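## Task

Enter the letters S, K, Y on the keyboard, in that order. Every correct letter in sequence counts; hitting a wrong key, or any key once the final Y is in, means failure, and so does pressing the keyboard hard enough to break it. At the end the keyboard must lie flat on the table with its keys facing up, and must stay that way without the robot holding it.

## Robot and tools

Robot: a single arm with six revolute joints and a parallel two-finger gripper. The only camera is cam_wrist (896x504), mounted on the hand. Its approximate intrinsics are fx = fy = 482.525, cx = 446.026, cy = 248.951, fovy 55.152 degrees, with slight radial distortion.

Scene frame: origin on the table surface straight beneath the arm's base, +z up, +x forward, +y to the left when facing along +x. The base itself may be slightly tilted. Gripper frame: the fingers extend along its +x and close along its y. The reported end_effector_position is the point midway between the finger pads, roughly 3 to 4 cm short of the fingertips, and it can be somewhat wrong, more so when the arm is stretched far out.

Tool execute_actions, argument actions: a list holding zero or one item. An empty list only reads back the state. An item with rows is a motion: rows is a list of 1 to 15 rows, and steps (1 to 15, default 15) is how many 1/30 s control steps it runs; one row is used per step and the final row repeats to fill the rest. An item with only steps (up to 300) is a pause that ends when that many steps have passed since the previous result. Optional pictures (boolean) turns camera images on or off; by default they are included.

Each row is one list of 7 plain numbers for this single arm: absolute joint targets in radians in the order waist, shoulder, elbow, wrist pitch, wrist yaw, wrist roll, then the gripper opening. These are goal angles, not increments, in the same convention as the Joint positions line. Stated ranges: waist -3.054 to 3.054, shoulder 0.000 to 3.142, elbow 0.000 to 2.356, wrist pitch -1.571 to 1.571, wrist yaw -1.571 to 1.571, wrist roll -3.142 to 3.142. A target more than 0.010 beyond a limit and farther out than the current angle gets the whole call rejected, and nothing moves. Real limits can sit 0.010 either way of the stated ones; overshooting targets are clipped, and the note "joint sent to its limit" may appear, possibly referring to an earlier move. The opening is a dimensionless value in [-1, 1]: +1 is fully open (pad gap 0.088 m), empty fingers close at about -0.80, and values below that change nothing. A full close takes at least about 0.5 s.

Motion limits: each joint's target is capped to a lead over its measured angle (0.211 rad for waist, shoulder and elbow, 0.213 wrist pitch, 0.267 wrist yaw, 0.228 wrist roll), and if the targets would shift the hand more than 70 mm from where it is, all are pulled back proportionally. Large moves therefore need several calls. Friction can leave a joint short of its target, especially at long reach, and tiny changes may not move it at all, so read Joint positions after each move. Between calls the arm keeps heading to the last row sent until it has nearly stopped; after that only a new action pushes it farther.

Result lines: the gripper's position and quaternion (wxyz) with linear and angular velocity; Joint positions and Joint velocities (six joints, then pad gap in m); Joint torques and External joint torques (estimates of outside load, including friction and noise; "no reading" means none); grip_measured (opening on the command scale, possibly off by about 1 mm and narrower while squeezing); grip_effort_n (gripper motor effort, negative closing, saturates near 83 N). "joint command not followed" means the clearance check altered targets (mounts and posts count as the arm). HELD marks steps whose row was not fully sent. A MOTOR HOT line warns from 50 °C; at 95 °C an OVER-TEMPERATURE FAULT halts the arm and it may lose power. If contact torque reaches a joint's load limit (waist 17.8, shoulder 22, elbow 22, wrist pitch 5.8, wrist yaw 5.78, wrist roll 5.42 N m) the arm halts for 10 s and drops the rest of the call.

Tool zoom_image: camera must be "cam_wrist"; region is [x0, y0, x1, y1] in pixels of its latest image, top-left origin, at most 504 by 504. It gives a sharper look, useful for reading key letters.

Tool finished_scene: argument scene, the number of the current scene. Answering without any tool call ends everything.

Typing approach: find the keyboard and the target letters in cam_wrist, position a fingertip (fingers closed) just above each key, then lower gently to press and lift again before moving on. Press lightly: excessive force breaks the keyboard, and hard contact risks a torque fault. Never touch any other key, and touch nothing after the last letter. Do not shove or flip the keyboard, and knock nothing off the table. Leave the keyboard flat, keys up, with the gripper clear of it before ending the scene. Smooth, short-path motions are preferred.

Each tool is called after "Emit:" as name(argument=value, ...) on one line, values as JSON.

## Session

Emit:
execute_actions(actions=[])

Scene clock: 0.00 s of 4023.00 s.
end_effector_position=(+0.2875, +0.1624, +0.1960) grip_measured=-0.776 grip_effort_n=n/a end_effector_quat_wxyz=(+0.749, -0.381, +0.520, +0.151) end_effector_velocity=(-0.004, +0.000, -0.002) end_effector_angular_velocity=(+0.008, +0.016, -0.007)
Joint positions: [-0.293  0.919  1.221 -1.204 -0.601 -0.753  0.001]
Joint velocities: [-0.002 -0.002 -0.002 -0.022 -0.007 -0.007 -0.   ]
Joint torques (N m, as the arm reports them, + toward a larger angle): no reading
External joint torques (N m, as the arm's controller estimates them; a push from outside toward a larger angle lowers the number): no reading
Motor temperatures (°C, as the motors report them): [28 27 26 29 26 25]
Heat: hottest wrist pitch 29 °C (+0.0 °C/min).

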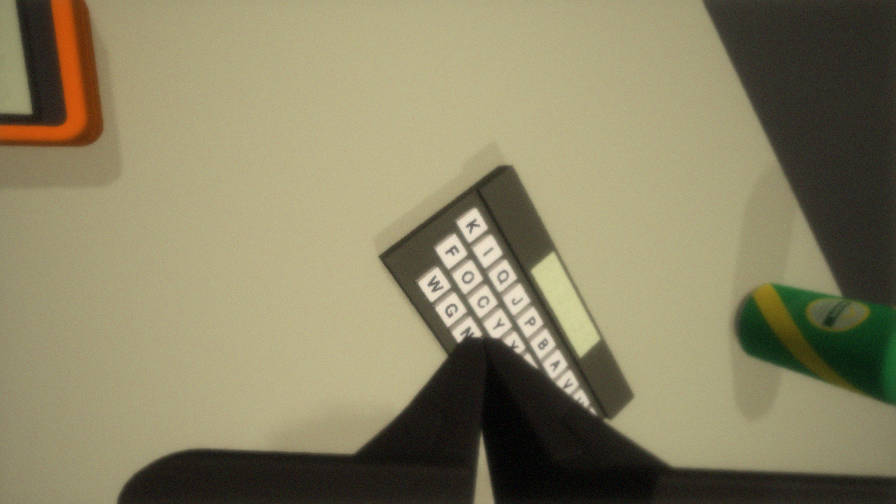

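Emit:
zoom_image(camera="cam_wrist", region=[370, 150, 650, 430])

Region (370, 150, 650, 430) of cam_wrist's 896x504 image, scaled by 1.800, with more detail than that image has.

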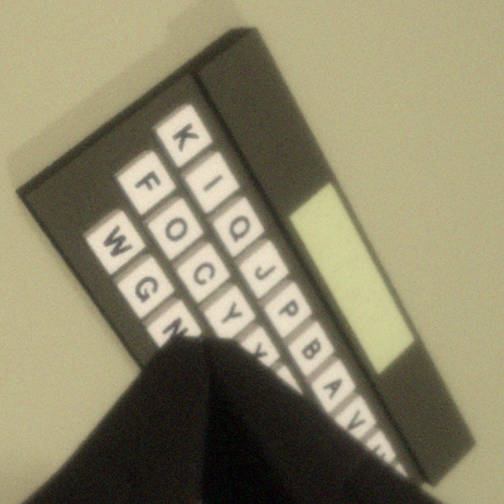

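Emit:
execute_actions(actions=[{"rows": [[-0.2946,0.9202,1.2165,-1.1995,-0.6031,-0.7487,-0.8],[-0.2990,0.9238,1.2034,-1.1867,-0.6093,-0.7364,-0.8],[-0.3060,0.9294,1.1829,-1.1665,-0.6189,-0.7171,-0.8],[-0.3153,0.9368,1.1558,-1.1399,-0.6317,-0.6915,-0.8],[-0.3265,0.9458,1.1230,-1.1076,-0.6471,-0.6606,-0.8],[-0.3393,0.9560,1.0855,-1.0708,-0.6647,-0.6252,-0.8],[-0.3534,0.9673,1.0442,-1.0302,-0.6841,-0.5863,-0.8],[-0.3685,0.9793,1.0002,-0.9869,-0.7048,-0.5448,-0.8],[-0.3842,0.9918,0.9542,-0.9417,-0.7264,-0.5015,-0.8],[-0.4003,1.0047,0.9073,-0.8956,-0.7484,-0.4573,-0.8],[-0.4163,1.0175,0.8604,-0.8495,-0.7704,-0.4130,-0.8],[-0.4320,1.0300,0.8144,-0.8043,-0.7920,-0.3697,-0.8],[-0.4471,1.0420,0.7704,-0.7610,-0.8127,-0.3282,-0.8],[-0.4612,1.0533,0.7291,-0.7204,-0.8321,-0.2893,-0.8],[-0.4740,1.0635,0.6916,-0.6836,-0.8497,-0.2539,-0.8]], "steps": 15}], pictures=false)

Emit:
execute_actions(actions=[{"rows": [[-0.4852,1.0725,0.6588,-0.6513,-0.8651,-0.2230,-0.8],[-0.4945,1.0799,0.6317,-0.6247,-0.8779,-0.1974,-0.8],[-0.5015,1.0855,0.6112,-0.6045,-0.8875,-0.1781,-0.8],[-0.5059,1.0891,0.5981,-0.5917,-0.8937,-0.1658,-0.8],[-0.5075,1.0903,0.5936,-0.5872,-0.8958,-0.1615,-0.8]], "steps": 15}])

Scene clock: 12.43 s of 4023.00 s.
end_effector_position=(+0.2970, +0.0760, +0.1225) grip_measured=-0.778 grip_effort_n=-83.5 end_effector_quat_wxyz=(+0.828, -0.137, +0.542, +0.051) end_effector_velocity=(-0.086, -0.250, -0.239) end_effector_angular_velocity=(+1.032, -0.062, -1.431)
Joint positions: [-0.431  1.03   0.819 -0.8   -0.787 -0.367  0.001]
Joint velocities: [-0.427  0.359 -1.267  1.15  -0.579  1.136 -0.   ]
Joint torques (N m, as the arm reports them, + toward a larger angle): [-2.22 -1.78  4.16  0.86 -0.22  0.08]
External joint torques (N m, as the arm's controller estimates them; a push from outside toward a larger angle lowers the number): [-0.14  0.59 -0.87  0.06 -0.16  0.07]
Motor temperatures (°C, as the motors report them): [28 27 27 29 26 25]
Heat: hottest wrist pitch 29 °C (+0.0 °C/min).
Steps of this call (steps 1 to 90: nothing new was sent; then 8.93 s passed at rest; steps 91 to 105: all 15 steps of this action). Readings (joint positions):
91: [-0.293 0.919 1.221 -1.204 -0.601 -0.753]
92: [-0.294 0.919 1.221 -1.202 -0.601 -0.751]
94: [-0.298 0.919 1.208 -1.179 -0.609 -0.732]
98: [-0.332 0.939 1.114 -1.079 -0.658 -0.637]
105: the state above

Scene clock: 12.93 s of 4023.00 s.
end_effector_position=(+0.2776, +0.0396, +0.0853) grip_measured=-0.778 grip_effort_n=-83.5 end_effector_quat_wxyz=(+0.843, -0.001, +0.537, -0.001) end_effector_velocity=(-0.005, -0.001, -0.005) end_effector_angular_velocity=(+0.024, -0.003, -0.008)
Joint positions: [-0.504  1.085  0.606 -0.591 -0.889 -0.166  0.001]
Joint velocities: [-0.007 -0.002 -0.032  0.022 -0.022  0.007 -0.   ]
Joint torques (N m, as the arm reports them, + toward a larger angle): [-2.39 -1.1   3.95  0.84 -0.21  0.1 ]
External joint torques (N m, as the arm's controller estimates them; a push from outside toward a larger angle lowers the number): [-0.12  0.63 -0.82  0.03 -0.15  0.09]
Motor temperatures (°C, as the motors report them): [28 27 27 29 26 25]
Heat: hottest wrist pitch 29 °C (+0.0 °C/min).
Steps of this call (steps 1 to 15: all 15 steps of this action). Readings (joint positions):
1: [-0.445 1.042 0.778 -0.762 -0.806 -0.329]
2: [-0.458 1.052 0.740 -0.726 -0.823 -0.295]
4: [-0.479 1.069 0.677 -0.668 -0.850 -0.238]
8: [-0.499 1.084 0.618 -0.612 -0.878 -0.184]
15: the state above

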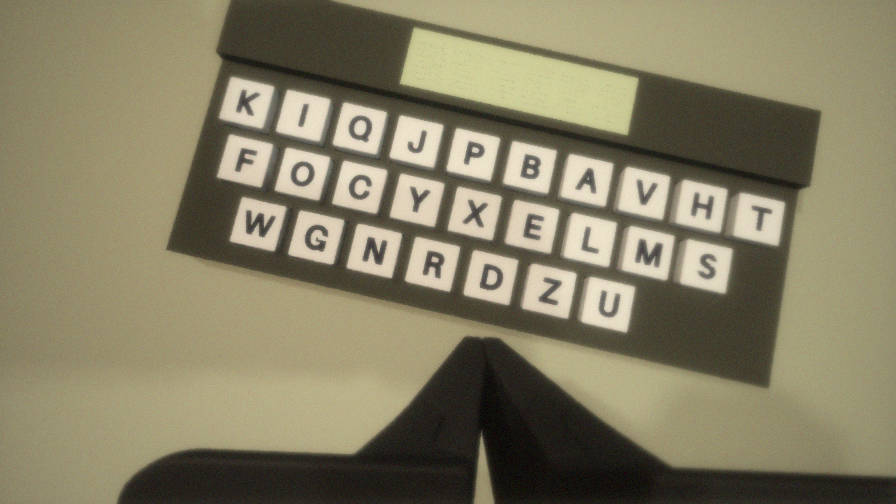

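Emit:
execute_actions(actions=[])

Emit:
zoom_image(camera="cam_wrist", region=[200, 60, 500, 310])

Emit:
zoom_image(camera="cam_wrist", region=[490, 120, 800, 350])

Emit:
zoom_image(camera="cam_wrist", region=[420, 240, 580, 400])

Scene clock: 13.70 s of 4023.00 s.
end_effector_position=(+0.2774, +0.0394, +0.0851) grip_measured=-0.778 grip_effort_n=-83.5 end_effector_quat_wxyz=(+0.844, +0.000, +0.537, -0.001) end_effector_velocity=(-0.001, +0.001, -0.000) end_effector_angular_velocity=(+0.020, -0.000, +0.002)
Joint positions: [-0.505  1.085  0.604 -0.589 -0.89  -0.164  0.001]
Joint velocities: [-0.007  0.002 -0.002 -0.007 -0.022 -0.007 -0.   ]
Joint torques (N m, as the arm reports them, + toward a larger angle): [-2.19 -1.06  3.94  0.84 -0.24  0.1 ]
External joint torques (N m, as the arm's controller estimates them; a push from outside toward a larger angle lowers the number): [ 0.08  0.64 -0.8   0.04 -0.18  0.09]
Motor temperatures (°C, as the motors report them): [28 27 27 29 26 25]
Heat: hottest wrist pitch 29 °C (+0.0 °C/min).
Steps of this call (steps 1 to 15: the robot went on to your last target; steps 16 to 23: nothing new was sent). Readings (joint positions):
1: [-0.504 1.085 0.605 -0.591 -0.889 -0.166]
2: [-0.504 1.085 0.605 -0.590 -0.889 -0.165]
4: [-0.504 1.085 0.604 -0.590 -0.890 -0.165]
8: [-0.505 1.085 0.604 -0.589 -0.890 -0.164]
23: the state above
The arm was judged still, so your last target was given up. Only a new action makes it travel on or press farther. Fingers that are still opening or closing keep moving.

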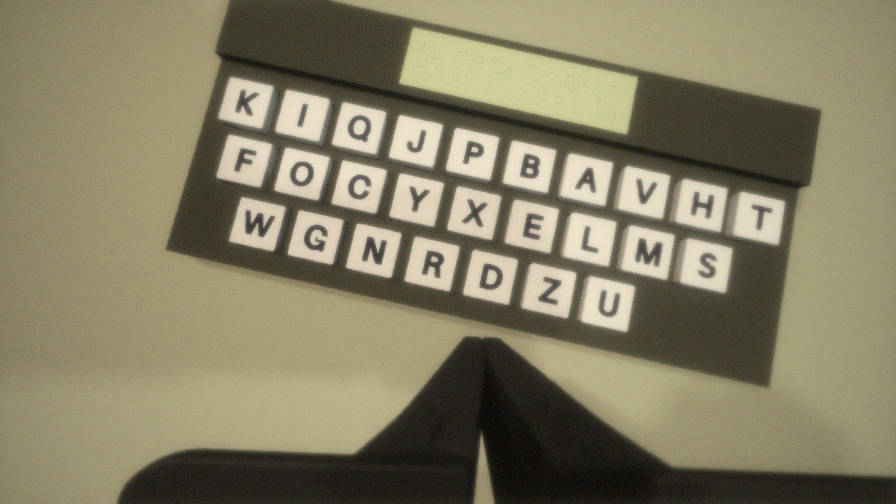

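Region (200, 60, 500, 310) of cam_wrist's 896x504 image, scaled by 1.680, with more detail than that image has.

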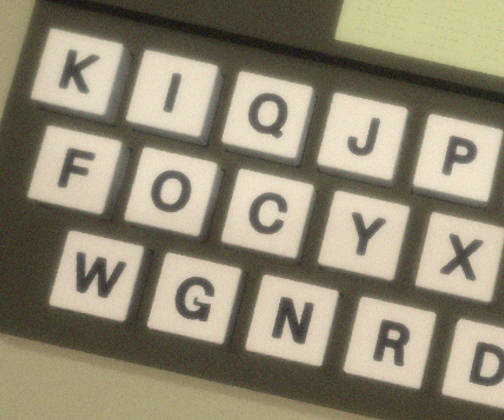

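Region (490, 120, 800, 350) of cam_wrist's 896x504 image, scaled by 1.626, with more detail than that image has; it fills the top 374 rows of this view, and the rest is white.

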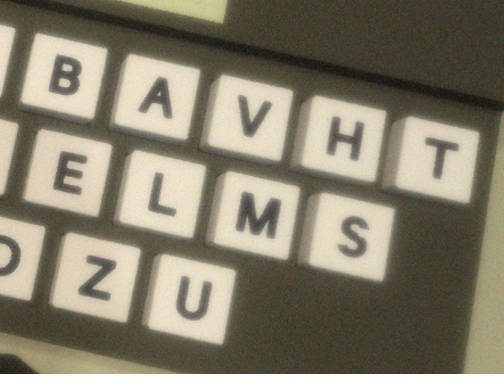

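Region (420, 240, 580, 400) of cam_wrist's 896x504 image, scaled by 3.150, with more detail than that image has.

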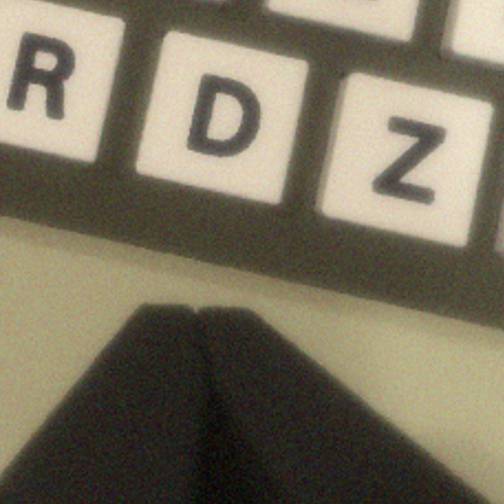

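Emit:
execute_actions(actions=[{"rows": [[-0.5096,1.0960,0.6160,-0.5842,-0.8955,-0.1686,-0.8],[-0.5127,1.1103,0.6186,-0.5763,-0.8969,-0.1733,-0.8],[-0.5175,1.1322,0.6228,-0.5641,-0.8991,-0.1804,-0.8],[-0.5237,1.1605,0.6282,-0.5484,-0.9019,-0.1896,-0.8],[-0.5310,1.1938,0.6345,-0.5300,-0.9053,-0.2005,-0.8],[-0.5390,1.2305,0.6414,-0.5096,-0.9089,-0.2124,-0.8],[-0.5475,1.2694,0.6488,-0.4880,-0.9128,-0.2251,-0.8],[-0.5561,1.3089,0.6563,-0.4661,-0.9168,-0.2380,-0.8],[-0.5646,1.3478,0.6637,-0.4445,-0.9207,-0.2507,-0.8],[-0.5726,1.3845,0.6706,-0.4241,-0.9243,-0.2626,-0.8],[-0.5799,1.4178,0.6769,-0.4057,-0.9277,-0.2735,-0.8],[-0.5861,1.4461,0.6823,-0.3900,-0.9305,-0.2827,-0.8],[-0.5909,1.4680,0.6865,-0.3778,-0.9327,-0.2898,-0.8],[-0.5940,1.4823,0.6891,-0.3699,-0.9341,-0.2945,-0.8],[-0.5951,1.4873,0.6901,-0.3671,-0.9346,-0.2961,-0.8]], "steps": 15}], pictures=false)

Emit:
execute_actions(actions=[{"rows": [[-0.5951,1.4873,0.6901,-0.3671,-0.9346,-0.2961,-0.8],[-0.5951,1.4873,0.6901,-0.3671,-0.9346,-0.2961,-0.8],[-0.5920,1.4873,0.6790,-0.3671,-0.9346,-0.2930,-0.8],[-0.5872,1.4878,0.6676,-0.3634,-0.9240,-0.2880,-0.8],[-0.5830,1.4895,0.6630,-0.3522,-0.9223,-0.2818,-0.8],[-0.5788,1.4911,0.6584,-0.3410,-0.9205,-0.2755,-0.8],[-0.5747,1.4928,0.6538,-0.3298,-0.9188,-0.2693,-0.8],[-0.5719,1.4938,0.6507,-0.3223,-0.9176,-0.2651,-0.8]], "steps": 15}])

Emit:
zoom_image(camera="cam_wrist", region=[300, 200, 640, 420])

Scene clock: 32.00 s of 4023.00 s.
end_effector_position=(+0.3041, -0.0232, +0.0702) grip_measured=-0.778 grip_effort_n=-83.5 end_effector_quat_wxyz=(+0.843, +0.001, +0.538, -0.002) end_effector_velocity=(+0.015, -0.121, -0.048) end_effector_angular_velocity=(+0.048, +0.049, -0.075)
Joint positions: [-0.581  1.43   0.669 -0.399 -0.921 -0.275  0.001]
Joint velocities: [-0.134  0.623  0.09   0.286 -0.051 -0.183 -0.   ]
Joint torques (N m, as the arm reports them, + toward a larger angle): [-3.14 -3.06  6.12  0.78 -0.36 -0.09]
External joint torques (N m, as the arm's controller estimates them; a push from outside toward a larger angle lowers the number): [ 0.13  0.57  1.39  0.   -0.17 -0.08]
Motor temperatures (°C, as the motors report them): [29 27 28 30 26 25]
Heat: hottest wrist pitch 30 °C (+1.9 °C/min).
Steps of this call (steps 1 to 90: nothing new was sent; then 14.80 s passed at rest; steps 91 to 105: all 15 steps of this action). Readings (joint positions):
91: [-0.505 1.086 0.604 -0.588 -0.890 -0.164]
92: [-0.505 1.089 0.604 -0.586 -0.891 -0.164]
94: [-0.510 1.108 0.607 -0.575 -0.894 -0.172]
98: [-0.532 1.208 0.628 -0.517 -0.903 -0.206]
105: the state above

Scene clock: 32.50 s of 4023.00 s.
end_effector_position=(+0.3069, -0.0326, +0.0609) grip_measured=-0.778 grip_effort_n=-83.5 end_effector_quat_wxyz=(+0.843, +0.001, +0.537, +0.000) end_effector_velocity=(-0.002, +0.002, -0.002) end_effector_angular_velocity=(+0.011, +0.001, -0.003)
Joint positions: [-0.575  1.488  0.661 -0.326 -0.924 -0.269  0.001]
Joint velocities: [ 0.002 -0.002 -0.012  0.007 -0.007  0.007 -0.   ]
Joint torques (N m, as the arm reports them, + toward a larger angle): [-2.99 -2.49  3.56  0.83  0.08  0.1 ]
External joint torques (N m, as the arm's controller estimates them; a push from outside toward a larger angle lowers the number): [ 0.6   0.72 -0.93  0.04  0.19  0.1 ]
Motor temperatures (°C, as the motors report them): [29 27 28 30 26 25]
Heat: hottest wrist pitch 30 °C (+1.8 °C/min).
Steps of this call (steps 1 to 15: all 15 steps of this action). Readings (joint positions):
1: [-0.585 1.448 0.671 -0.391 -0.923 -0.280]
2: [-0.587 1.459 0.673 -0.385 -0.924 -0.284]
4: [-0.589 1.471 0.673 -0.377 -0.925 -0.287]
8: [-0.583 1.481 0.671 -0.346 -0.925 -0.279]
15: the state above

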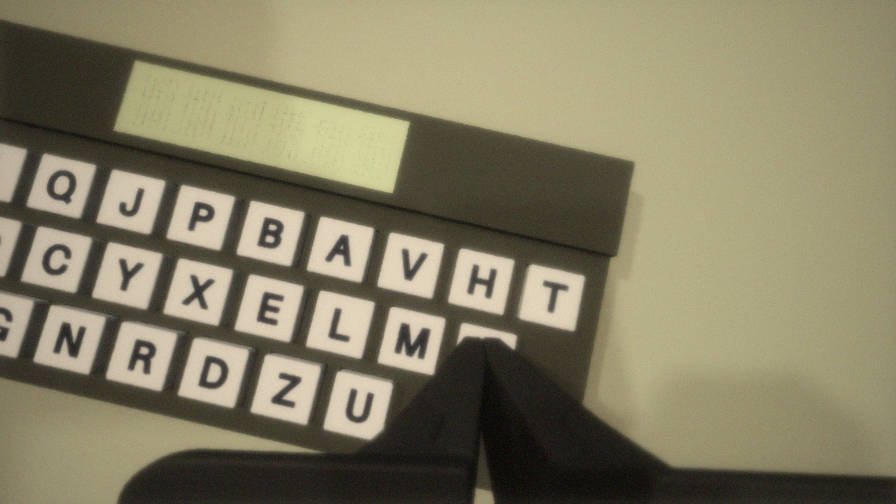

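Region (300, 200, 640, 420) of cam_wrist's 896x504 image, scaled by 1.482, with more detail than that image has; it fills the top 326 rows of this view, and the rest is white.

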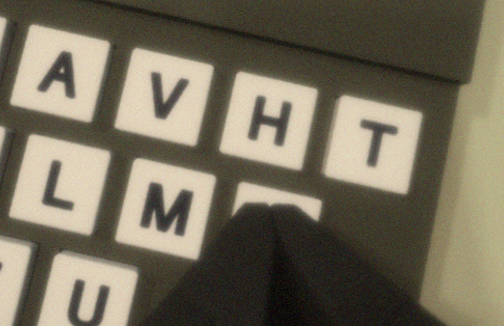

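Emit:
execute_actions(actions=[{"rows": [[-0.5696,1.4971,0.6489,-0.3145,-0.9166,-0.2617,-0.8],[-0.5660,1.5011,0.6456,-0.3030,-0.9152,-0.2563,-0.8],[-0.5623,1.5049,0.6423,-0.2915,-0.9136,-0.2508,-0.8],[-0.5581,1.5065,0.6377,-0.2803,-0.9118,-0.2445,-0.8],[-0.5553,1.5076,0.6346,-0.2728,-0.9107,-0.2404,-0.8],[-0.5525,1.5087,0.6316,-0.2654,-0.9095,-0.2362,-0.8],[-0.5497,1.5098,0.6285,-0.2579,-0.9083,-0.2320,-0.8],[-0.5470,1.5109,0.6254,-0.2504,-0.9072,-0.2279,-0.8],[-0.5442,1.5120,0.6223,-0.2429,-0.9060,-0.2237,-0.8]], "steps": 15}])

Scene clock: 42.43 s of 4023.00 s.
end_effector_position=(+0.3075, -0.0338, +0.0510) grip_measured=-0.778 grip_effort_n=-83.5 end_effector_quat_wxyz=(+0.844, +0.001, +0.537, +0.000) end_effector_velocity=(-0.001, +0.002, -0.003) end_effector_angular_velocity=(+0.008, -0.002, +0.007)
Joint positions: [-0.549  1.504  0.633 -0.248 -0.913 -0.228  0.001]
Joint velocities: [ 0.007  0.002 -0.012  0.022 -0.007  0.007  0.   ]
Joint torques (N m, as the arm reports them, + toward a larger angle): [-2.93 -2.5   3.48  0.9   0.1   0.09]
External joint torques (N m, as the arm's controller estimates them; a push from outside toward a larger angle lowers the number): [ 0.71  0.77 -0.94  0.07  0.18  0.09]
Motor temperatures (°C, as the motors report them): [29 27 28 30 26 25]
Heat: hottest wrist pitch 30 °C (+1.4 °C/min).
Steps of this call (steps 1 to 15: the robot went on to your last target; steps 16 to 90: nothing new was sent; then 6.43 s passed at rest; steps 91 to 105: all 15 steps of this action). Readings (joint positions):
91: [-0.574 1.488 0.660 -0.322 -0.923 -0.267]
92: [-0.573 1.489 0.659 -0.318 -0.923 -0.265]
94: [-0.569 1.493 0.656 -0.304 -0.921 -0.258]
98: [-0.557 1.501 0.644 -0.274 -0.916 -0.242]
105: the state above

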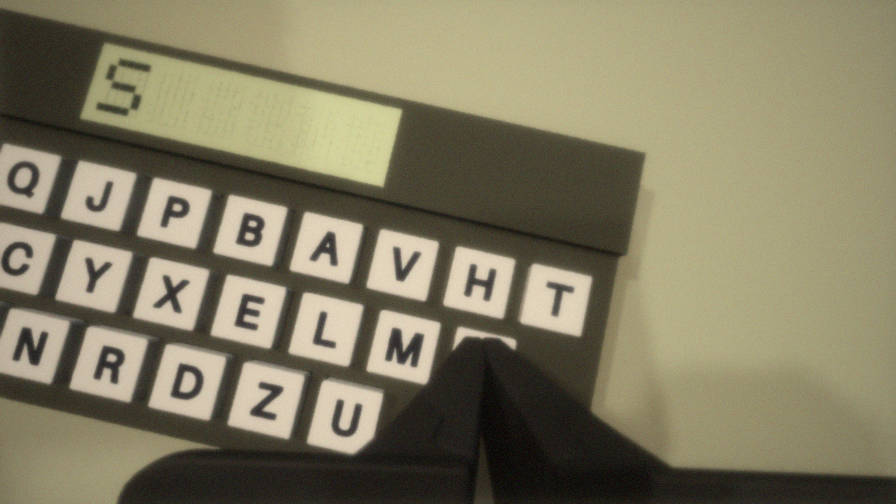

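S is typed. Next I'll lift off and move over K.

Emit:
execute_actions(actions=[{"rows": [[-0.5540,1.4989,0.6464,-0.2544,-0.9172,-0.2339,-0.8],[-0.5581,1.4973,0.6510,-0.2656,-0.9189,-0.2401,-0.8],[-0.5637,1.4951,0.6572,-0.2806,-0.9213,-0.2485,-0.8],[-0.5707,1.4924,0.6648,-0.2992,-0.9242,-0.2589,-0.8],[-0.5791,1.4891,0.6740,-0.3216,-0.9277,-0.2714,-0.8],[-0.5874,1.4858,0.6833,-0.3441,-0.9312,-0.2839,-0.8],[-0.5944,1.4831,0.6909,-0.3627,-0.9341,-0.2943,-0.8],[-0.6000,1.4809,0.6971,-0.3777,-0.9365,-0.3027,-0.8],[-0.6000,1.4809,0.6971,-0.3777,-0.9365,-0.3027,-0.8],[-0.6000,1.4809,0.6971,-0.3777,-0.9365,-0.3027,-0.8],[-0.5903,1.4774,0.6968,-0.3775,-0.9254,-0.2925,-0.8],[-0.5825,1.4674,0.6962,-0.3769,-0.9222,-0.2803,-0.8],[-0.5700,1.4521,0.6953,-0.3761,-0.9170,-0.2612,-0.8],[-0.5533,1.4321,0.6945,-0.3751,-0.9097,-0.2360,-0.8],[-0.5328,1.4090,0.6942,-0.3741,-0.9006,-0.2057,-0.8]], "steps": 15}], pictures=false)

Emit:
execute_actions(actions=[{"rows": [[-0.5088,1.3835,0.6947,-0.3731,-0.8892,-0.1715,-0.8],[-0.4817,1.3570,0.6965,-0.3723,-0.8760,-0.1341,-0.8],[-0.4520,1.3305,0.6997,-0.3719,-0.8607,-0.0945,-0.8],[-0.4202,1.3046,0.7045,-0.3717,-0.8437,-0.0537,-0.8],[-0.3866,1.2802,0.7110,-0.3720,-0.8249,-0.0124,-0.8],[-0.3519,1.2579,0.7195,-0.3729,-0.8047,0.0286,-0.8],[-0.3165,1.2383,0.7295,-0.3741,-0.7833,0.0686,-0.8],[-0.2813,1.2215,0.7410,-0.3758,-0.7611,0.1069,-0.8],[-0.2465,1.2074,0.7536,-0.3778,-0.7387,0.1429,-0.8],[-0.2132,1.1963,0.7670,-0.3800,-0.7164,0.1763,-0.8],[-0.1819,1.1878,0.7806,-0.3826,-0.6950,0.2063,-0.8],[-0.1533,1.1817,0.7939,-0.3850,-0.6750,0.2329,-0.8],[-0.1282,1.1776,0.8062,-0.3874,-0.6571,0.2554,-0.8],[-0.1073,1.1750,0.8168,-0.3894,-0.6420,0.2736,-0.8],[-0.0916,1.1735,0.8251,-0.3912,-0.6304,0.2871,-0.8]], "steps": 15}], pictures=false)

Emit:
execute_actions(actions=[{"rows": [[-0.0816,1.1728,0.8305,-0.3922,-0.6231,0.2956,-0.8],[-0.0781,1.1726,0.8324,-0.3926,-0.6205,0.2985,-0.8],[-0.0781,1.1726,0.8324,-0.3926,-0.6205,0.2985,-0.8],[-0.0781,1.1726,0.8324,-0.3926,-0.6205,0.2985,-0.8],[-0.0781,1.1726,0.8324,-0.3926,-0.6205,0.2985,-0.8],[-0.0781,1.1790,0.8210,-0.3906,-0.6205,0.2985,-0.8],[-0.0767,1.1852,0.8101,-0.3860,-0.6194,0.2997,-0.8],[-0.0725,1.1872,0.8064,-0.3784,-0.6163,0.3031,-0.8],[-0.0683,1.1892,0.8027,-0.3708,-0.6132,0.3065,-0.8],[-0.0640,1.1911,0.7990,-0.3632,-0.6100,0.3100,-0.8],[-0.0612,1.1925,0.7966,-0.3581,-0.6080,0.3123,-0.8]], "steps": 15}], pictures=false)

Emit:
execute_actions(actions=[{"steps": 4}])

Emit:
zoom_image(camera="cam_wrist", region=[380, 240, 760, 470])

Scene clock: 45.67 s of 4023.00 s.
end_effector_position=(+0.3098, -0.0271, +0.0679) grip_measured=-0.778 grip_effort_n=-83.5 end_effector_quat_wxyz=(+0.843, +0.003, +0.538, -0.003) end_effector_velocity=(+0.032, +0.110, -0.001) end_effector_angular_velocity=(-0.001, +0.057, -0.056)
Joint positions: [-0.573  1.462  0.684 -0.371 -0.919 -0.258  0.001]
Joint velocities: [ 0.354 -0.383 -0.002 -0.037  0.183  0.52  -0.   ]
Joint torques (N m, as the arm reports them, + toward a larger angle): [-2.51 -4.84  6.02  0.71  0.    0.07]
External joint torques (N m, as the arm's controller estimates them; a push from outside toward a larger angle lowers the number): [ 0.66 -1.1   1.09 -0.15  0.19  0.09]
Motor temperatures (°C, as the motors report them): [29 28 28 30 26 25]
Heat: hottest wrist pitch 30 °C (+1.3 °C/min).
Steps of this call (steps 1 to 15: the robot went on to your last target; steps 16 to 82: nothing new was sent; steps 83 to 97: all 15 steps of this action). Readings (joint positions):
83: [-0.548 1.504 0.632 -0.245 -0.912 -0.226]
84: [-0.549 1.504 0.632 -0.248 -0.912 -0.228]
86: [-0.554 1.504 0.639 -0.266 -0.913 -0.238]
90: [-0.578 1.497 0.665 -0.330 -0.922 -0.274]
97: the state above

Scene clock: 46.17 s of 4023.00 s.
end_effector_position=(+0.3486, +0.0944, +0.0692) grip_measured=-0.778 grip_effort_n=-83.5 end_effector_quat_wxyz=(+0.843, -0.002, +0.538, +0.003) end_effector_velocity=(+0.054, +0.201, -0.004) end_effector_angular_velocity=(+0.027, -0.003, +0.010)
Joint positions: [-0.159  1.194  0.787 -0.383 -0.685  0.22   0.001]
Joint velocities: [ 0.716 -0.178  0.33  -0.081  0.476  0.667 -0.   ]
Joint torques (N m, as the arm reports them, + toward a larger angle): [-2.62 -4.16  5.73  0.61  0.27  0.1 ]
External joint torques (N m, as the arm's controller estimates them; a push from outside toward a larger angle lowers the number): [ 0.54 -0.81  1.51 -0.14  0.13  0.07]
Motor temperatures (°C, as the motors report them): [29 28 28 30 26 25]
Heat: hottest wrist pitch 30 °C (+1.3 °C/min).
Steps of this call (steps 1 to 15: all 15 steps of this action). Readings (joint positions):
1: [-0.559 1.447 0.684 -0.372 -0.913 -0.237]
2: [-0.542 1.428 0.684 -0.372 -0.905 -0.211]
4: [-0.496 1.382 0.686 -0.372 -0.883 -0.150]
8: [-0.377 1.288 0.707 -0.372 -0.820 -0.003]
15: the state above

Scene clock: 46.67 s of 4023.00 s.
end_effector_position=(+0.3540, +0.1155, +0.0631) grip_measured=-0.778 grip_effort_n=-83.5 end_effector_quat_wxyz=(+0.844, +0.000, +0.537, +0.001) end_effector_velocity=(-0.007, -0.004, -0.017) end_effector_angular_velocity=(+0.016, +0.036, -0.004)
Joint positions: [-0.066  1.184  0.809 -0.364 -0.616  0.308  0.001]
Joint velocities: [ 0.022  0.022 -0.042  0.037 -0.007  0.007 -0.   ]
Joint torques (N m, as the arm reports them, + toward a larger angle): [-2.27 -3.47  3.78  0.94  0.27  0.08]
External joint torques (N m, as the arm's controller estimates them; a push from outside toward a larger angle lowers the number): [ 0.53  0.71 -0.98  0.04  0.18  0.07]
Motor temperatures (°C, as the motors report them): [29 28 28 30 26 25]
Heat: hottest wrist pitch 30 °C (+1.3 °C/min).
Steps of this call (steps 1 to 15: all 15 steps of this action). Readings (joint positions):
1: [-0.137 1.189 0.798 -0.385 -0.671 0.239]
2: [-0.119 1.186 0.806 -0.386 -0.659 0.255]
4: [-0.098 1.181 0.816 -0.388 -0.645 0.275]
8: [-0.084 1.180 0.819 -0.389 -0.630 0.292]
15: the state above

Scene clock: 46.80 s of 4023.00 s.
end_effector_position=(+0.3539, +0.1150, +0.0622) grip_measured=-0.778 grip_effort_n=-83.5 end_effector_quat_wxyz=(+0.843, +0.001, +0.537, +0.000) end_effector_velocity=(+0.001, +0.001, -0.001) end_effector_angular_velocity=(+0.010, -0.006, +0.006)
Joint positions: [-0.064  1.185  0.807 -0.361 -0.614  0.309  0.001]
Joint velocities: [ 0.002  0.002 -0.007  0.022 -0.007  0.007 -0.   ]
Joint torques (N m, as the arm reports them, + toward a larger angle): [-2.15 -3.28  3.82  0.9   0.26  0.09]
External joint torques (N m, as the arm's controller estimates them; a push from outside toward a larger angle lowers the number): [ 0.65  0.82 -0.86  0.03  0.16  0.08]
Motor temperatures (°C, as the motors report them): [29 28 28 30 26 25]
Heat: hottest wrist pitch 30 °C (+1.3 °C/min).
Steps of this call (steps 1 to 4: the robot went on to your last target). Readings (joint positions):
1: [-0.065 1.185 0.808 -0.363 -0.615 0.309]
2: [-0.064 1.185 0.807 -0.362 -0.615 0.309]
4: the state above

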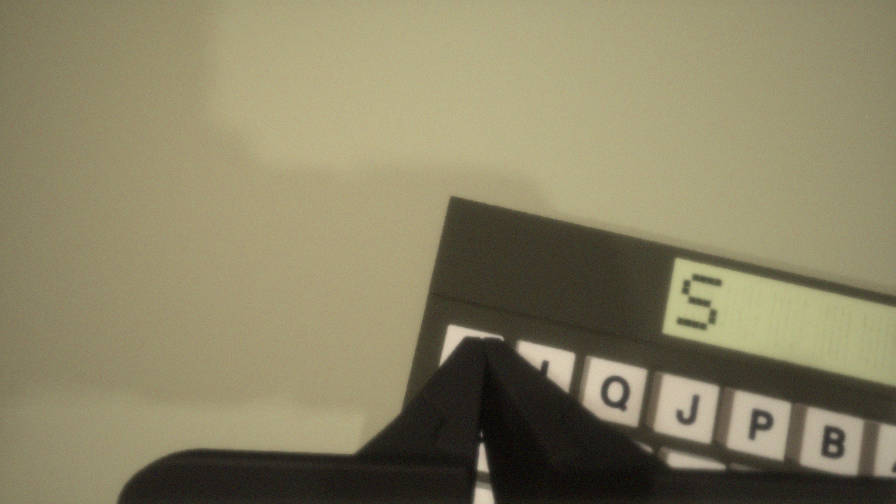

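Region (380, 240, 760, 470) of cam_wrist's 896x504 image, scaled by 1.326, with more detail than that image has; it fills the top 305 rows of this view, and the rest is white.

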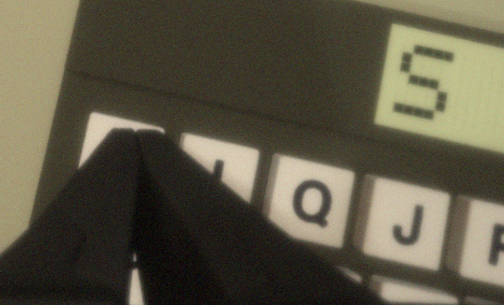

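Emit:
execute_actions(actions=[{"rows": [[-0.0573,1.1925,0.7961,-0.3563,-0.6051,0.3154,-0.8],[-0.0521,1.1929,0.7944,-0.3519,-0.6011,0.3197,-0.8],[-0.0468,1.1935,0.7928,-0.3475,-0.5972,0.3240,-0.8],[-0.0425,1.1955,0.7891,-0.3399,-0.5941,0.3274,-0.8],[-0.0383,1.1975,0.7854,-0.3323,-0.5910,0.3308,-0.8],[-0.0341,1.1994,0.7817,-0.3246,-0.5878,0.3343,-0.8],[-0.0312,1.2007,0.7792,-0.3196,-0.5857,0.3366,-0.8],[-0.0284,1.2020,0.7767,-0.3145,-0.5836,0.3389,-0.8],[-0.0256,1.2034,0.7743,-0.3094,-0.5816,0.3412,-0.8],[-0.0228,1.2047,0.7718,-0.3043,-0.5795,0.3434,-0.8]], "steps": 15}])

Scene clock: 54.17 s of 4023.00 s.
end_effector_position=(+0.3542, +0.1172, +0.0520) grip_measured=-0.778 grip_effort_n=-83.5 end_effector_quat_wxyz=(+0.844, +0.001, +0.537, +0.001) end_effector_velocity=(-0.004, +0.000, -0.005) end_effector_angular_velocity=(+0.011, +0.013, -0.003)
Joint positions: [-0.027  1.196  0.784 -0.309 -0.586  0.34   0.001]
Joint velocities: [ 0.007 -0.002 -0.017  0.007 -0.007  0.007 -0.   ]
Joint torques (N m, as the arm reports them, + toward a larger angle): [-2.2  -3.25  3.66  0.92  0.27  0.09]
External joint torques (N m, as the arm's controller estimates them; a push from outside toward a larger angle lowers the number): [ 0.57  1.04 -0.97  0.04  0.17  0.09]
Motor temperatures (°C, as the motors report them): [29 28 28 30 26 25]
Heat: hottest wrist pitch 30 °C (+1.1 °C/min).
Steps of this call (steps 1 to 15: the robot went on to your last target; steps 16 to 90: nothing new was sent; then 3.87 s passed at rest; steps 91 to 105: all 15 steps of this action). Readings (joint positions):
91: [-0.063 1.185 0.806 -0.359 -0.613 0.311]
92: [-0.062 1.185 0.806 -0.358 -0.612 0.312]
94: [-0.056 1.186 0.804 -0.352 -0.607 0.317]
98: [-0.040 1.190 0.795 -0.331 -0.597 0.329]
105: the state above

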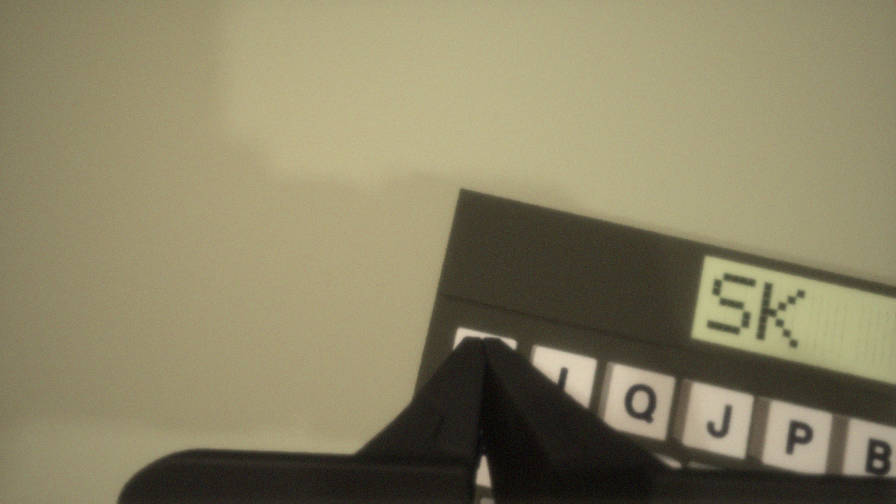

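The display shows SK. Now I'll lift off and move over Y.

Emit:
execute_actions(actions=[{"rows": [[-0.0326,1.1894,0.7953,-0.3134,-0.5916,0.3352,-0.8],[-0.0368,1.1874,0.7990,-0.3210,-0.5947,0.3317,-0.8],[-0.0425,1.1848,0.8039,-0.3312,-0.5989,0.3271,-0.8],[-0.0495,1.1815,0.8101,-0.3439,-0.6041,0.3214,-0.8],[-0.0566,1.1782,0.8162,-0.3566,-0.6093,0.3157,-0.8],[-0.0636,1.1749,0.8224,-0.3693,-0.6145,0.3100,-0.8],[-0.0707,1.1717,0.8286,-0.3820,-0.6198,0.3042,-0.8],[-0.0749,1.1697,0.8323,-0.3896,-0.6229,0.3008,-0.8],[-0.0749,1.1697,0.8323,-0.3896,-0.6229,0.3008,-0.8],[-0.0749,1.1697,0.8323,-0.3896,-0.6229,0.3008,-0.8],[-0.0781,1.1760,0.8150,-0.3853,-0.6251,0.2978,-0.8],[-0.0870,1.1832,0.8034,-0.3845,-0.6313,0.2894,-0.8],[-0.1008,1.1839,0.7945,-0.3833,-0.6409,0.2764,-0.8],[-0.1184,1.1847,0.7831,-0.3818,-0.6531,0.2599,-0.8],[-0.1388,1.1856,0.7699,-0.3800,-0.6672,0.2407,-0.8]], "steps": 15}], pictures=false)

Emit:
execute_actions(actions=[{"rows": [[-0.1612,1.1866,0.7554,-0.3780,-0.6828,0.2196,-0.8],[-0.1846,1.1877,0.7403,-0.3760,-0.6990,0.1977,-0.8],[-0.2079,1.1887,0.7252,-0.3739,-0.7151,0.1757,-0.8],[-0.2303,1.1897,0.7107,-0.3719,-0.7307,0.1546,-0.8],[-0.2507,1.1906,0.6975,-0.3701,-0.7448,0.1354,-0.8],[-0.2683,1.1914,0.6861,-0.3686,-0.7570,0.1189,-0.8],[-0.2821,1.1921,0.6772,-0.3674,-0.7666,0.1059,-0.8],[-0.2910,1.1925,0.6714,-0.3666,-0.7728,0.0975,-0.8],[-0.2942,1.1926,0.6693,-0.3663,-0.7750,0.0945,-0.8],[-0.2942,1.1926,0.6693,-0.3663,-0.7750,0.0945,-0.8],[-0.2942,1.1926,0.6693,-0.3663,-0.7750,0.0945,-0.8],[-0.2942,1.1926,0.6693,-0.3663,-0.7750,0.0945,-0.8],[-0.2942,1.1926,0.6693,-0.3663,-0.7750,0.0945,-0.8],[-0.2856,1.1937,0.6679,-0.3632,-0.7640,0.1021,-0.8],[-0.2809,1.1954,0.6636,-0.3539,-0.7609,0.1070,-0.8]], "steps": 15}], pictures=false)

Emit:
execute_actions(actions=[{"rows": [[-0.2762,1.1972,0.6594,-0.3445,-0.7578,0.1119,-0.8],[-0.2715,1.1989,0.6552,-0.3352,-0.7547,0.1168,-0.8],[-0.2683,1.2001,0.6523,-0.3290,-0.7526,0.1201,-0.8]], "steps": 10}])

Scene clock: 56.63 s of 4023.00 s.
end_effector_position=(+0.3520, +0.1100, +0.0669) grip_measured=-0.778 grip_effort_n=-83.5 end_effector_quat_wxyz=(+0.844, -0.002, +0.537, +0.002) end_effector_velocity=(-0.039, -0.098, +0.013) end_effector_angular_velocity=(-0.006, +0.007, +0.032)
Joint positions: [-0.096  1.18   0.806 -0.38  -0.637  0.277  0.001]
Joint velocities: [-0.398 -0.002 -0.203 -0.007 -0.3   -0.374 -0.   ]
Joint torques (N m, as the arm reports them, + toward a larger angle): [-3.12 -3.49  3.29  0.7  -0.06 -0.07]
External joint torques (N m, as the arm's controller estimates them; a push from outside toward a larger angle lowers the number): [-0.09  0.16 -0.9  -0.07 -0.22 -0.09]
Motor temperatures (°C, as the motors report them): [29 28 28 30 26 25]
Heat: hottest wrist pitch 30 °C (+1.1 °C/min).
Steps of this call (steps 1 to 15: the robot went on to your last target; steps 16 to 59: nothing new was sent; steps 60 to 74: all 15 steps of this action). Readings (joint positions):
60: [-0.027 1.196 0.782 -0.307 -0.586 0.341]
61: [-0.028 1.196 0.782 -0.308 -0.586 0.341]
63: [-0.033 1.195 0.787 -0.320 -0.589 0.335]
67: [-0.056 1.187 0.805 -0.361 -0.605 0.316]
74: the state above

Scene clock: 57.13 s of 4023.00 s.
end_effector_position=(+0.3251, +0.0598, +0.0664) grip_measured=-0.778 grip_effort_n=-83.5 end_effector_quat_wxyz=(+0.844, +0.000, +0.537, -0.002) end_effector_velocity=(+0.000, -0.005, -0.006) end_effector_angular_velocity=(-0.020, -0.033, +0.036)
Joint positions: [-0.285  1.188  0.68  -0.365 -0.763  0.105  0.001]
Joint velocities: [ 0.002 -0.002 -0.051  0.095  0.007 -0.007 -0.   ]
Joint torques (N m, as the arm reports them, + toward a larger angle): [-2.24 -2.38  3.61  0.89 -0.02 -0.02]
External joint torques (N m, as the arm's controller estimates them; a push from outside toward a larger angle lowers the number): [ 0.45  0.59 -0.9   0.07 -0.08 -0.06]
Motor temperatures (°C, as the motors report them): [29 28 28 30 26 25]
Heat: hottest wrist pitch 30 °C (+1.1 °C/min).
Steps of this call (steps 1 to 15: all 15 steps of this action). Readings (joint positions):
1: [-0.110 1.180 0.798 -0.380 -0.648 0.264]
2: [-0.128 1.180 0.788 -0.379 -0.660 0.247]
4: [-0.168 1.180 0.761 -0.378 -0.686 0.211]
8: [-0.246 1.185 0.708 -0.373 -0.735 0.141]
15: the state above

Scene clock: 57.47 s of 4023.00 s.
end_effector_position=(+0.3243, +0.0597, +0.0608) grip_measured=-0.778 grip_effort_n=-83.5 end_effector_quat_wxyz=(+0.843, +0.001, +0.538, +0.000) end_effector_velocity=(+0.000, +0.004, +0.000) end_effector_angular_velocity=(+0.009, -0.004, +0.010)
Joint positions: [-0.271  1.194  0.663 -0.333 -0.759  0.117  0.001]
Joint velocities: [ 0.007 -0.007 -0.002  0.007 -0.007  0.007 -0.   ]
Joint torques (N m, as the arm reports them, + toward a larger angle): [-2.34 -2.29  3.67  0.91  0.19  0.12]
External joint torques (N m, as the arm's controller estimates them; a push from outside toward a larger angle lowers the number): [ 0.43  0.86 -0.9   0.06  0.17  0.11]
Motor temperatures (°C, as the motors report them): [29 28 28 30 26 25]
Heat: hottest wrist pitch 30 °C (+1.0 °C/min).
Steps of this call (steps 1 to 10: all 10 steps of this action). Readings (joint positions):
1: [-0.285 1.188 0.678 -0.360 -0.763 0.105]
2: [-0.283 1.188 0.675 -0.354 -0.763 0.106]
4: [-0.277 1.191 0.669 -0.343 -0.763 0.111]
8: [-0.272 1.194 0.663 -0.335 -0.760 0.116]
10: the state above

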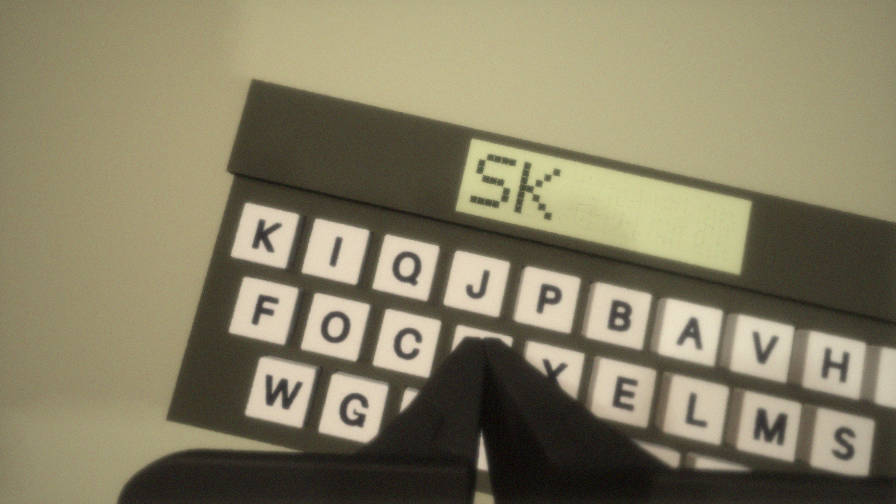

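The tip is centred over Y, so I'll press it.

Emit:
execute_actions(actions=[{"rows": [[-0.2636,1.2018,0.6481,-0.3197,-0.7496,0.1250,-0.8],[-0.2589,1.2035,0.6438,-0.3103,-0.7465,0.1298,-0.8],[-0.2541,1.2053,0.6396,-0.3010,-0.7434,0.1347,-0.8],[-0.2494,1.2070,0.6353,-0.2917,-0.7403,0.1396,-0.8],[-0.2463,1.2082,0.6325,-0.2854,-0.7382,0.1429,-0.8],[-0.2431,1.2093,0.6297,-0.2792,-0.7362,0.1461,-0.8],[-0.2400,1.2105,0.6269,-0.2730,-0.7341,0.1494,-0.8],[-0.2368,1.2117,0.6240,-0.2668,-0.7320,0.1527,-0.8],[-0.2337,1.2128,0.6212,-0.2606,-0.7300,0.1559,-0.8]], "steps": 14}])

Scene clock: 58.90 s of 4023.00 s.
end_effector_position=(+0.3246, +0.0595, +0.0507) grip_measured=-0.778 grip_effort_n=-83.5 end_effector_quat_wxyz=(+0.844, +0.001, +0.537, -0.000) end_effector_velocity=(-0.004, -0.003, -0.003) end_effector_angular_velocity=(-0.003, +0.003, -0.016)
Joint positions: [-0.239  1.205  0.633 -0.266 -0.737  0.152  0.001]
Joint velocities: [-0.002 -0.002 -0.017  0.007  0.007  0.007 -0.   ]
Joint torques (N m, as the arm reports them, + toward a larger angle): [-2.04 -2.44  3.51  0.96  0.2   0.11]
External joint torques (N m, as the arm's controller estimates them; a push from outside toward a larger angle lowers the number): [ 0.78  0.8  -0.98  0.08  0.15  0.11]
Motor temperatures (°C, as the motors report them): [29 28 28 30 26 25]
Heat: hottest wrist pitch 30 °C (+1.0 °C/min).
Steps of this call (steps 1 to 15: the robot went on to your last target; steps 16 to 29: nothing new was sent; steps 30 to 43: all 14 steps of this action). Readings (joint positions):
30: [-0.270 1.194 0.661 -0.329 -0.758 0.119]
31: [-0.269 1.195 0.660 -0.324 -0.756 0.121]
33: [-0.263 1.196 0.655 -0.312 -0.752 0.127]
37: [-0.249 1.202 0.642 -0.287 -0.744 0.141]
43: the state above

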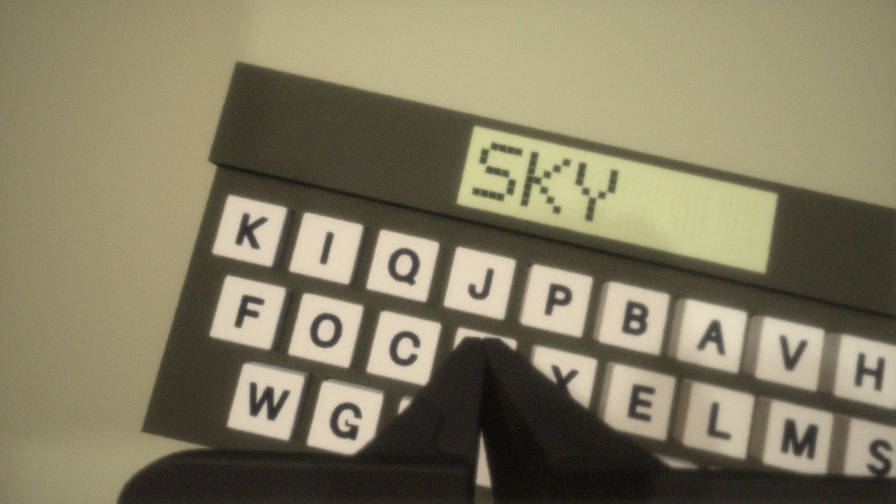

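Emit:
execute_actions(actions=[{"rows": [[-0.2454,1.1981,0.6464,-0.2739,-0.7431,0.1450,-0.8],[-0.2501,1.1963,0.6507,-0.2832,-0.7462,0.1401,-0.8],[-0.2580,1.1934,0.6578,-0.2988,-0.7513,0.1320,-0.8],[-0.2690,1.1894,0.6677,-0.3205,-0.7585,0.1206,-0.8],[-0.2816,1.1847,0.6790,-0.3454,-0.7668,0.1075,-0.8],[-0.2942,1.1801,0.6903,-0.3703,-0.7750,0.0945,-0.8],[-0.3068,1.1755,0.7016,-0.3952,-0.7832,0.0815,-0.8],[-0.3194,1.1708,0.7129,-0.4201,-0.7915,0.0684,-0.8],[-0.3289,1.1673,0.7214,-0.4387,-0.7977,0.0586,-0.8],[-0.3352,1.1650,0.7271,-0.4512,-0.8018,0.0521,-0.8]], "steps": 15}])

Scene clock: 60.30 s of 4023.00 s.
end_effector_position=(+0.3248, +0.0606, +0.0804) grip_measured=-0.778 grip_effort_n=-83.5 end_effector_quat_wxyz=(+0.845, -0.001, +0.534, +0.000) end_effector_velocity=(-0.011, +0.002, +0.007) end_effector_angular_velocity=(+0.035, +0.038, -0.019)
Joint positions: [-0.328  1.171  0.715 -0.439 -0.793  0.06   0.001]
Joint velocities: [-0.042 -0.012  0.027 -0.125 -0.051 -0.051 -0.   ]
Joint torques (N m, as the arm reports them, + toward a larger angle): [-2.65 -3.39  6.07  0.59 -0.15 -0.08]
External joint torques (N m, as the arm's controller estimates them; a push from outside toward a larger angle lowers the number): [ 0.07 -0.74  1.64 -0.18 -0.17 -0.08]
Motor temperatures (°C, as the motors report them): [29 28 28 30 26 25]
Heat: hottest wrist pitch 30 °C (+1.0 °C/min).
Steps of this call (steps 1 to 15: the robot went on to your last target; steps 16 to 27: nothing new was sent; steps 28 to 42: all 15 steps of this action). Readings (joint positions):
28: [-0.239 1.205 0.631 -0.264 -0.737 0.154]
29: [-0.240 1.205 0.632 -0.266 -0.737 0.152]
31: [-0.247 1.204 0.639 -0.285 -0.740 0.142]
35: [-0.284 1.192 0.671 -0.359 -0.765 0.103]
42: the state above

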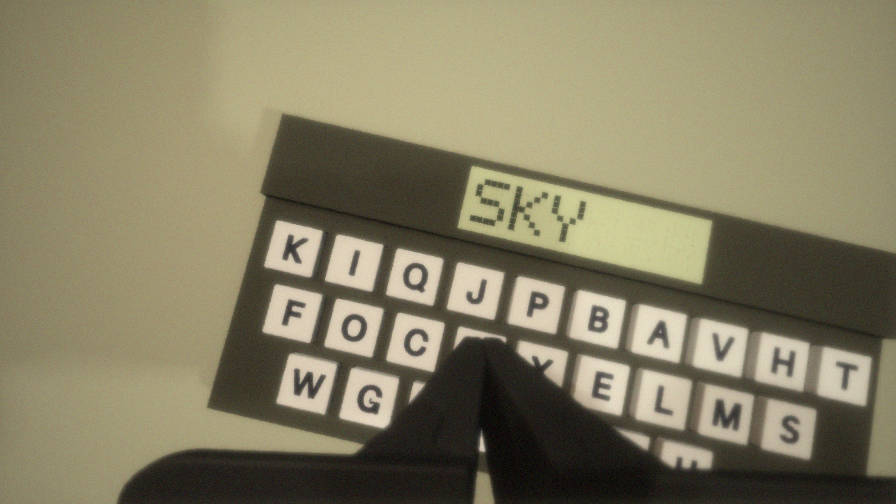

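Emit:
finished_scene(scene=2)

The scene is finished: the task was done.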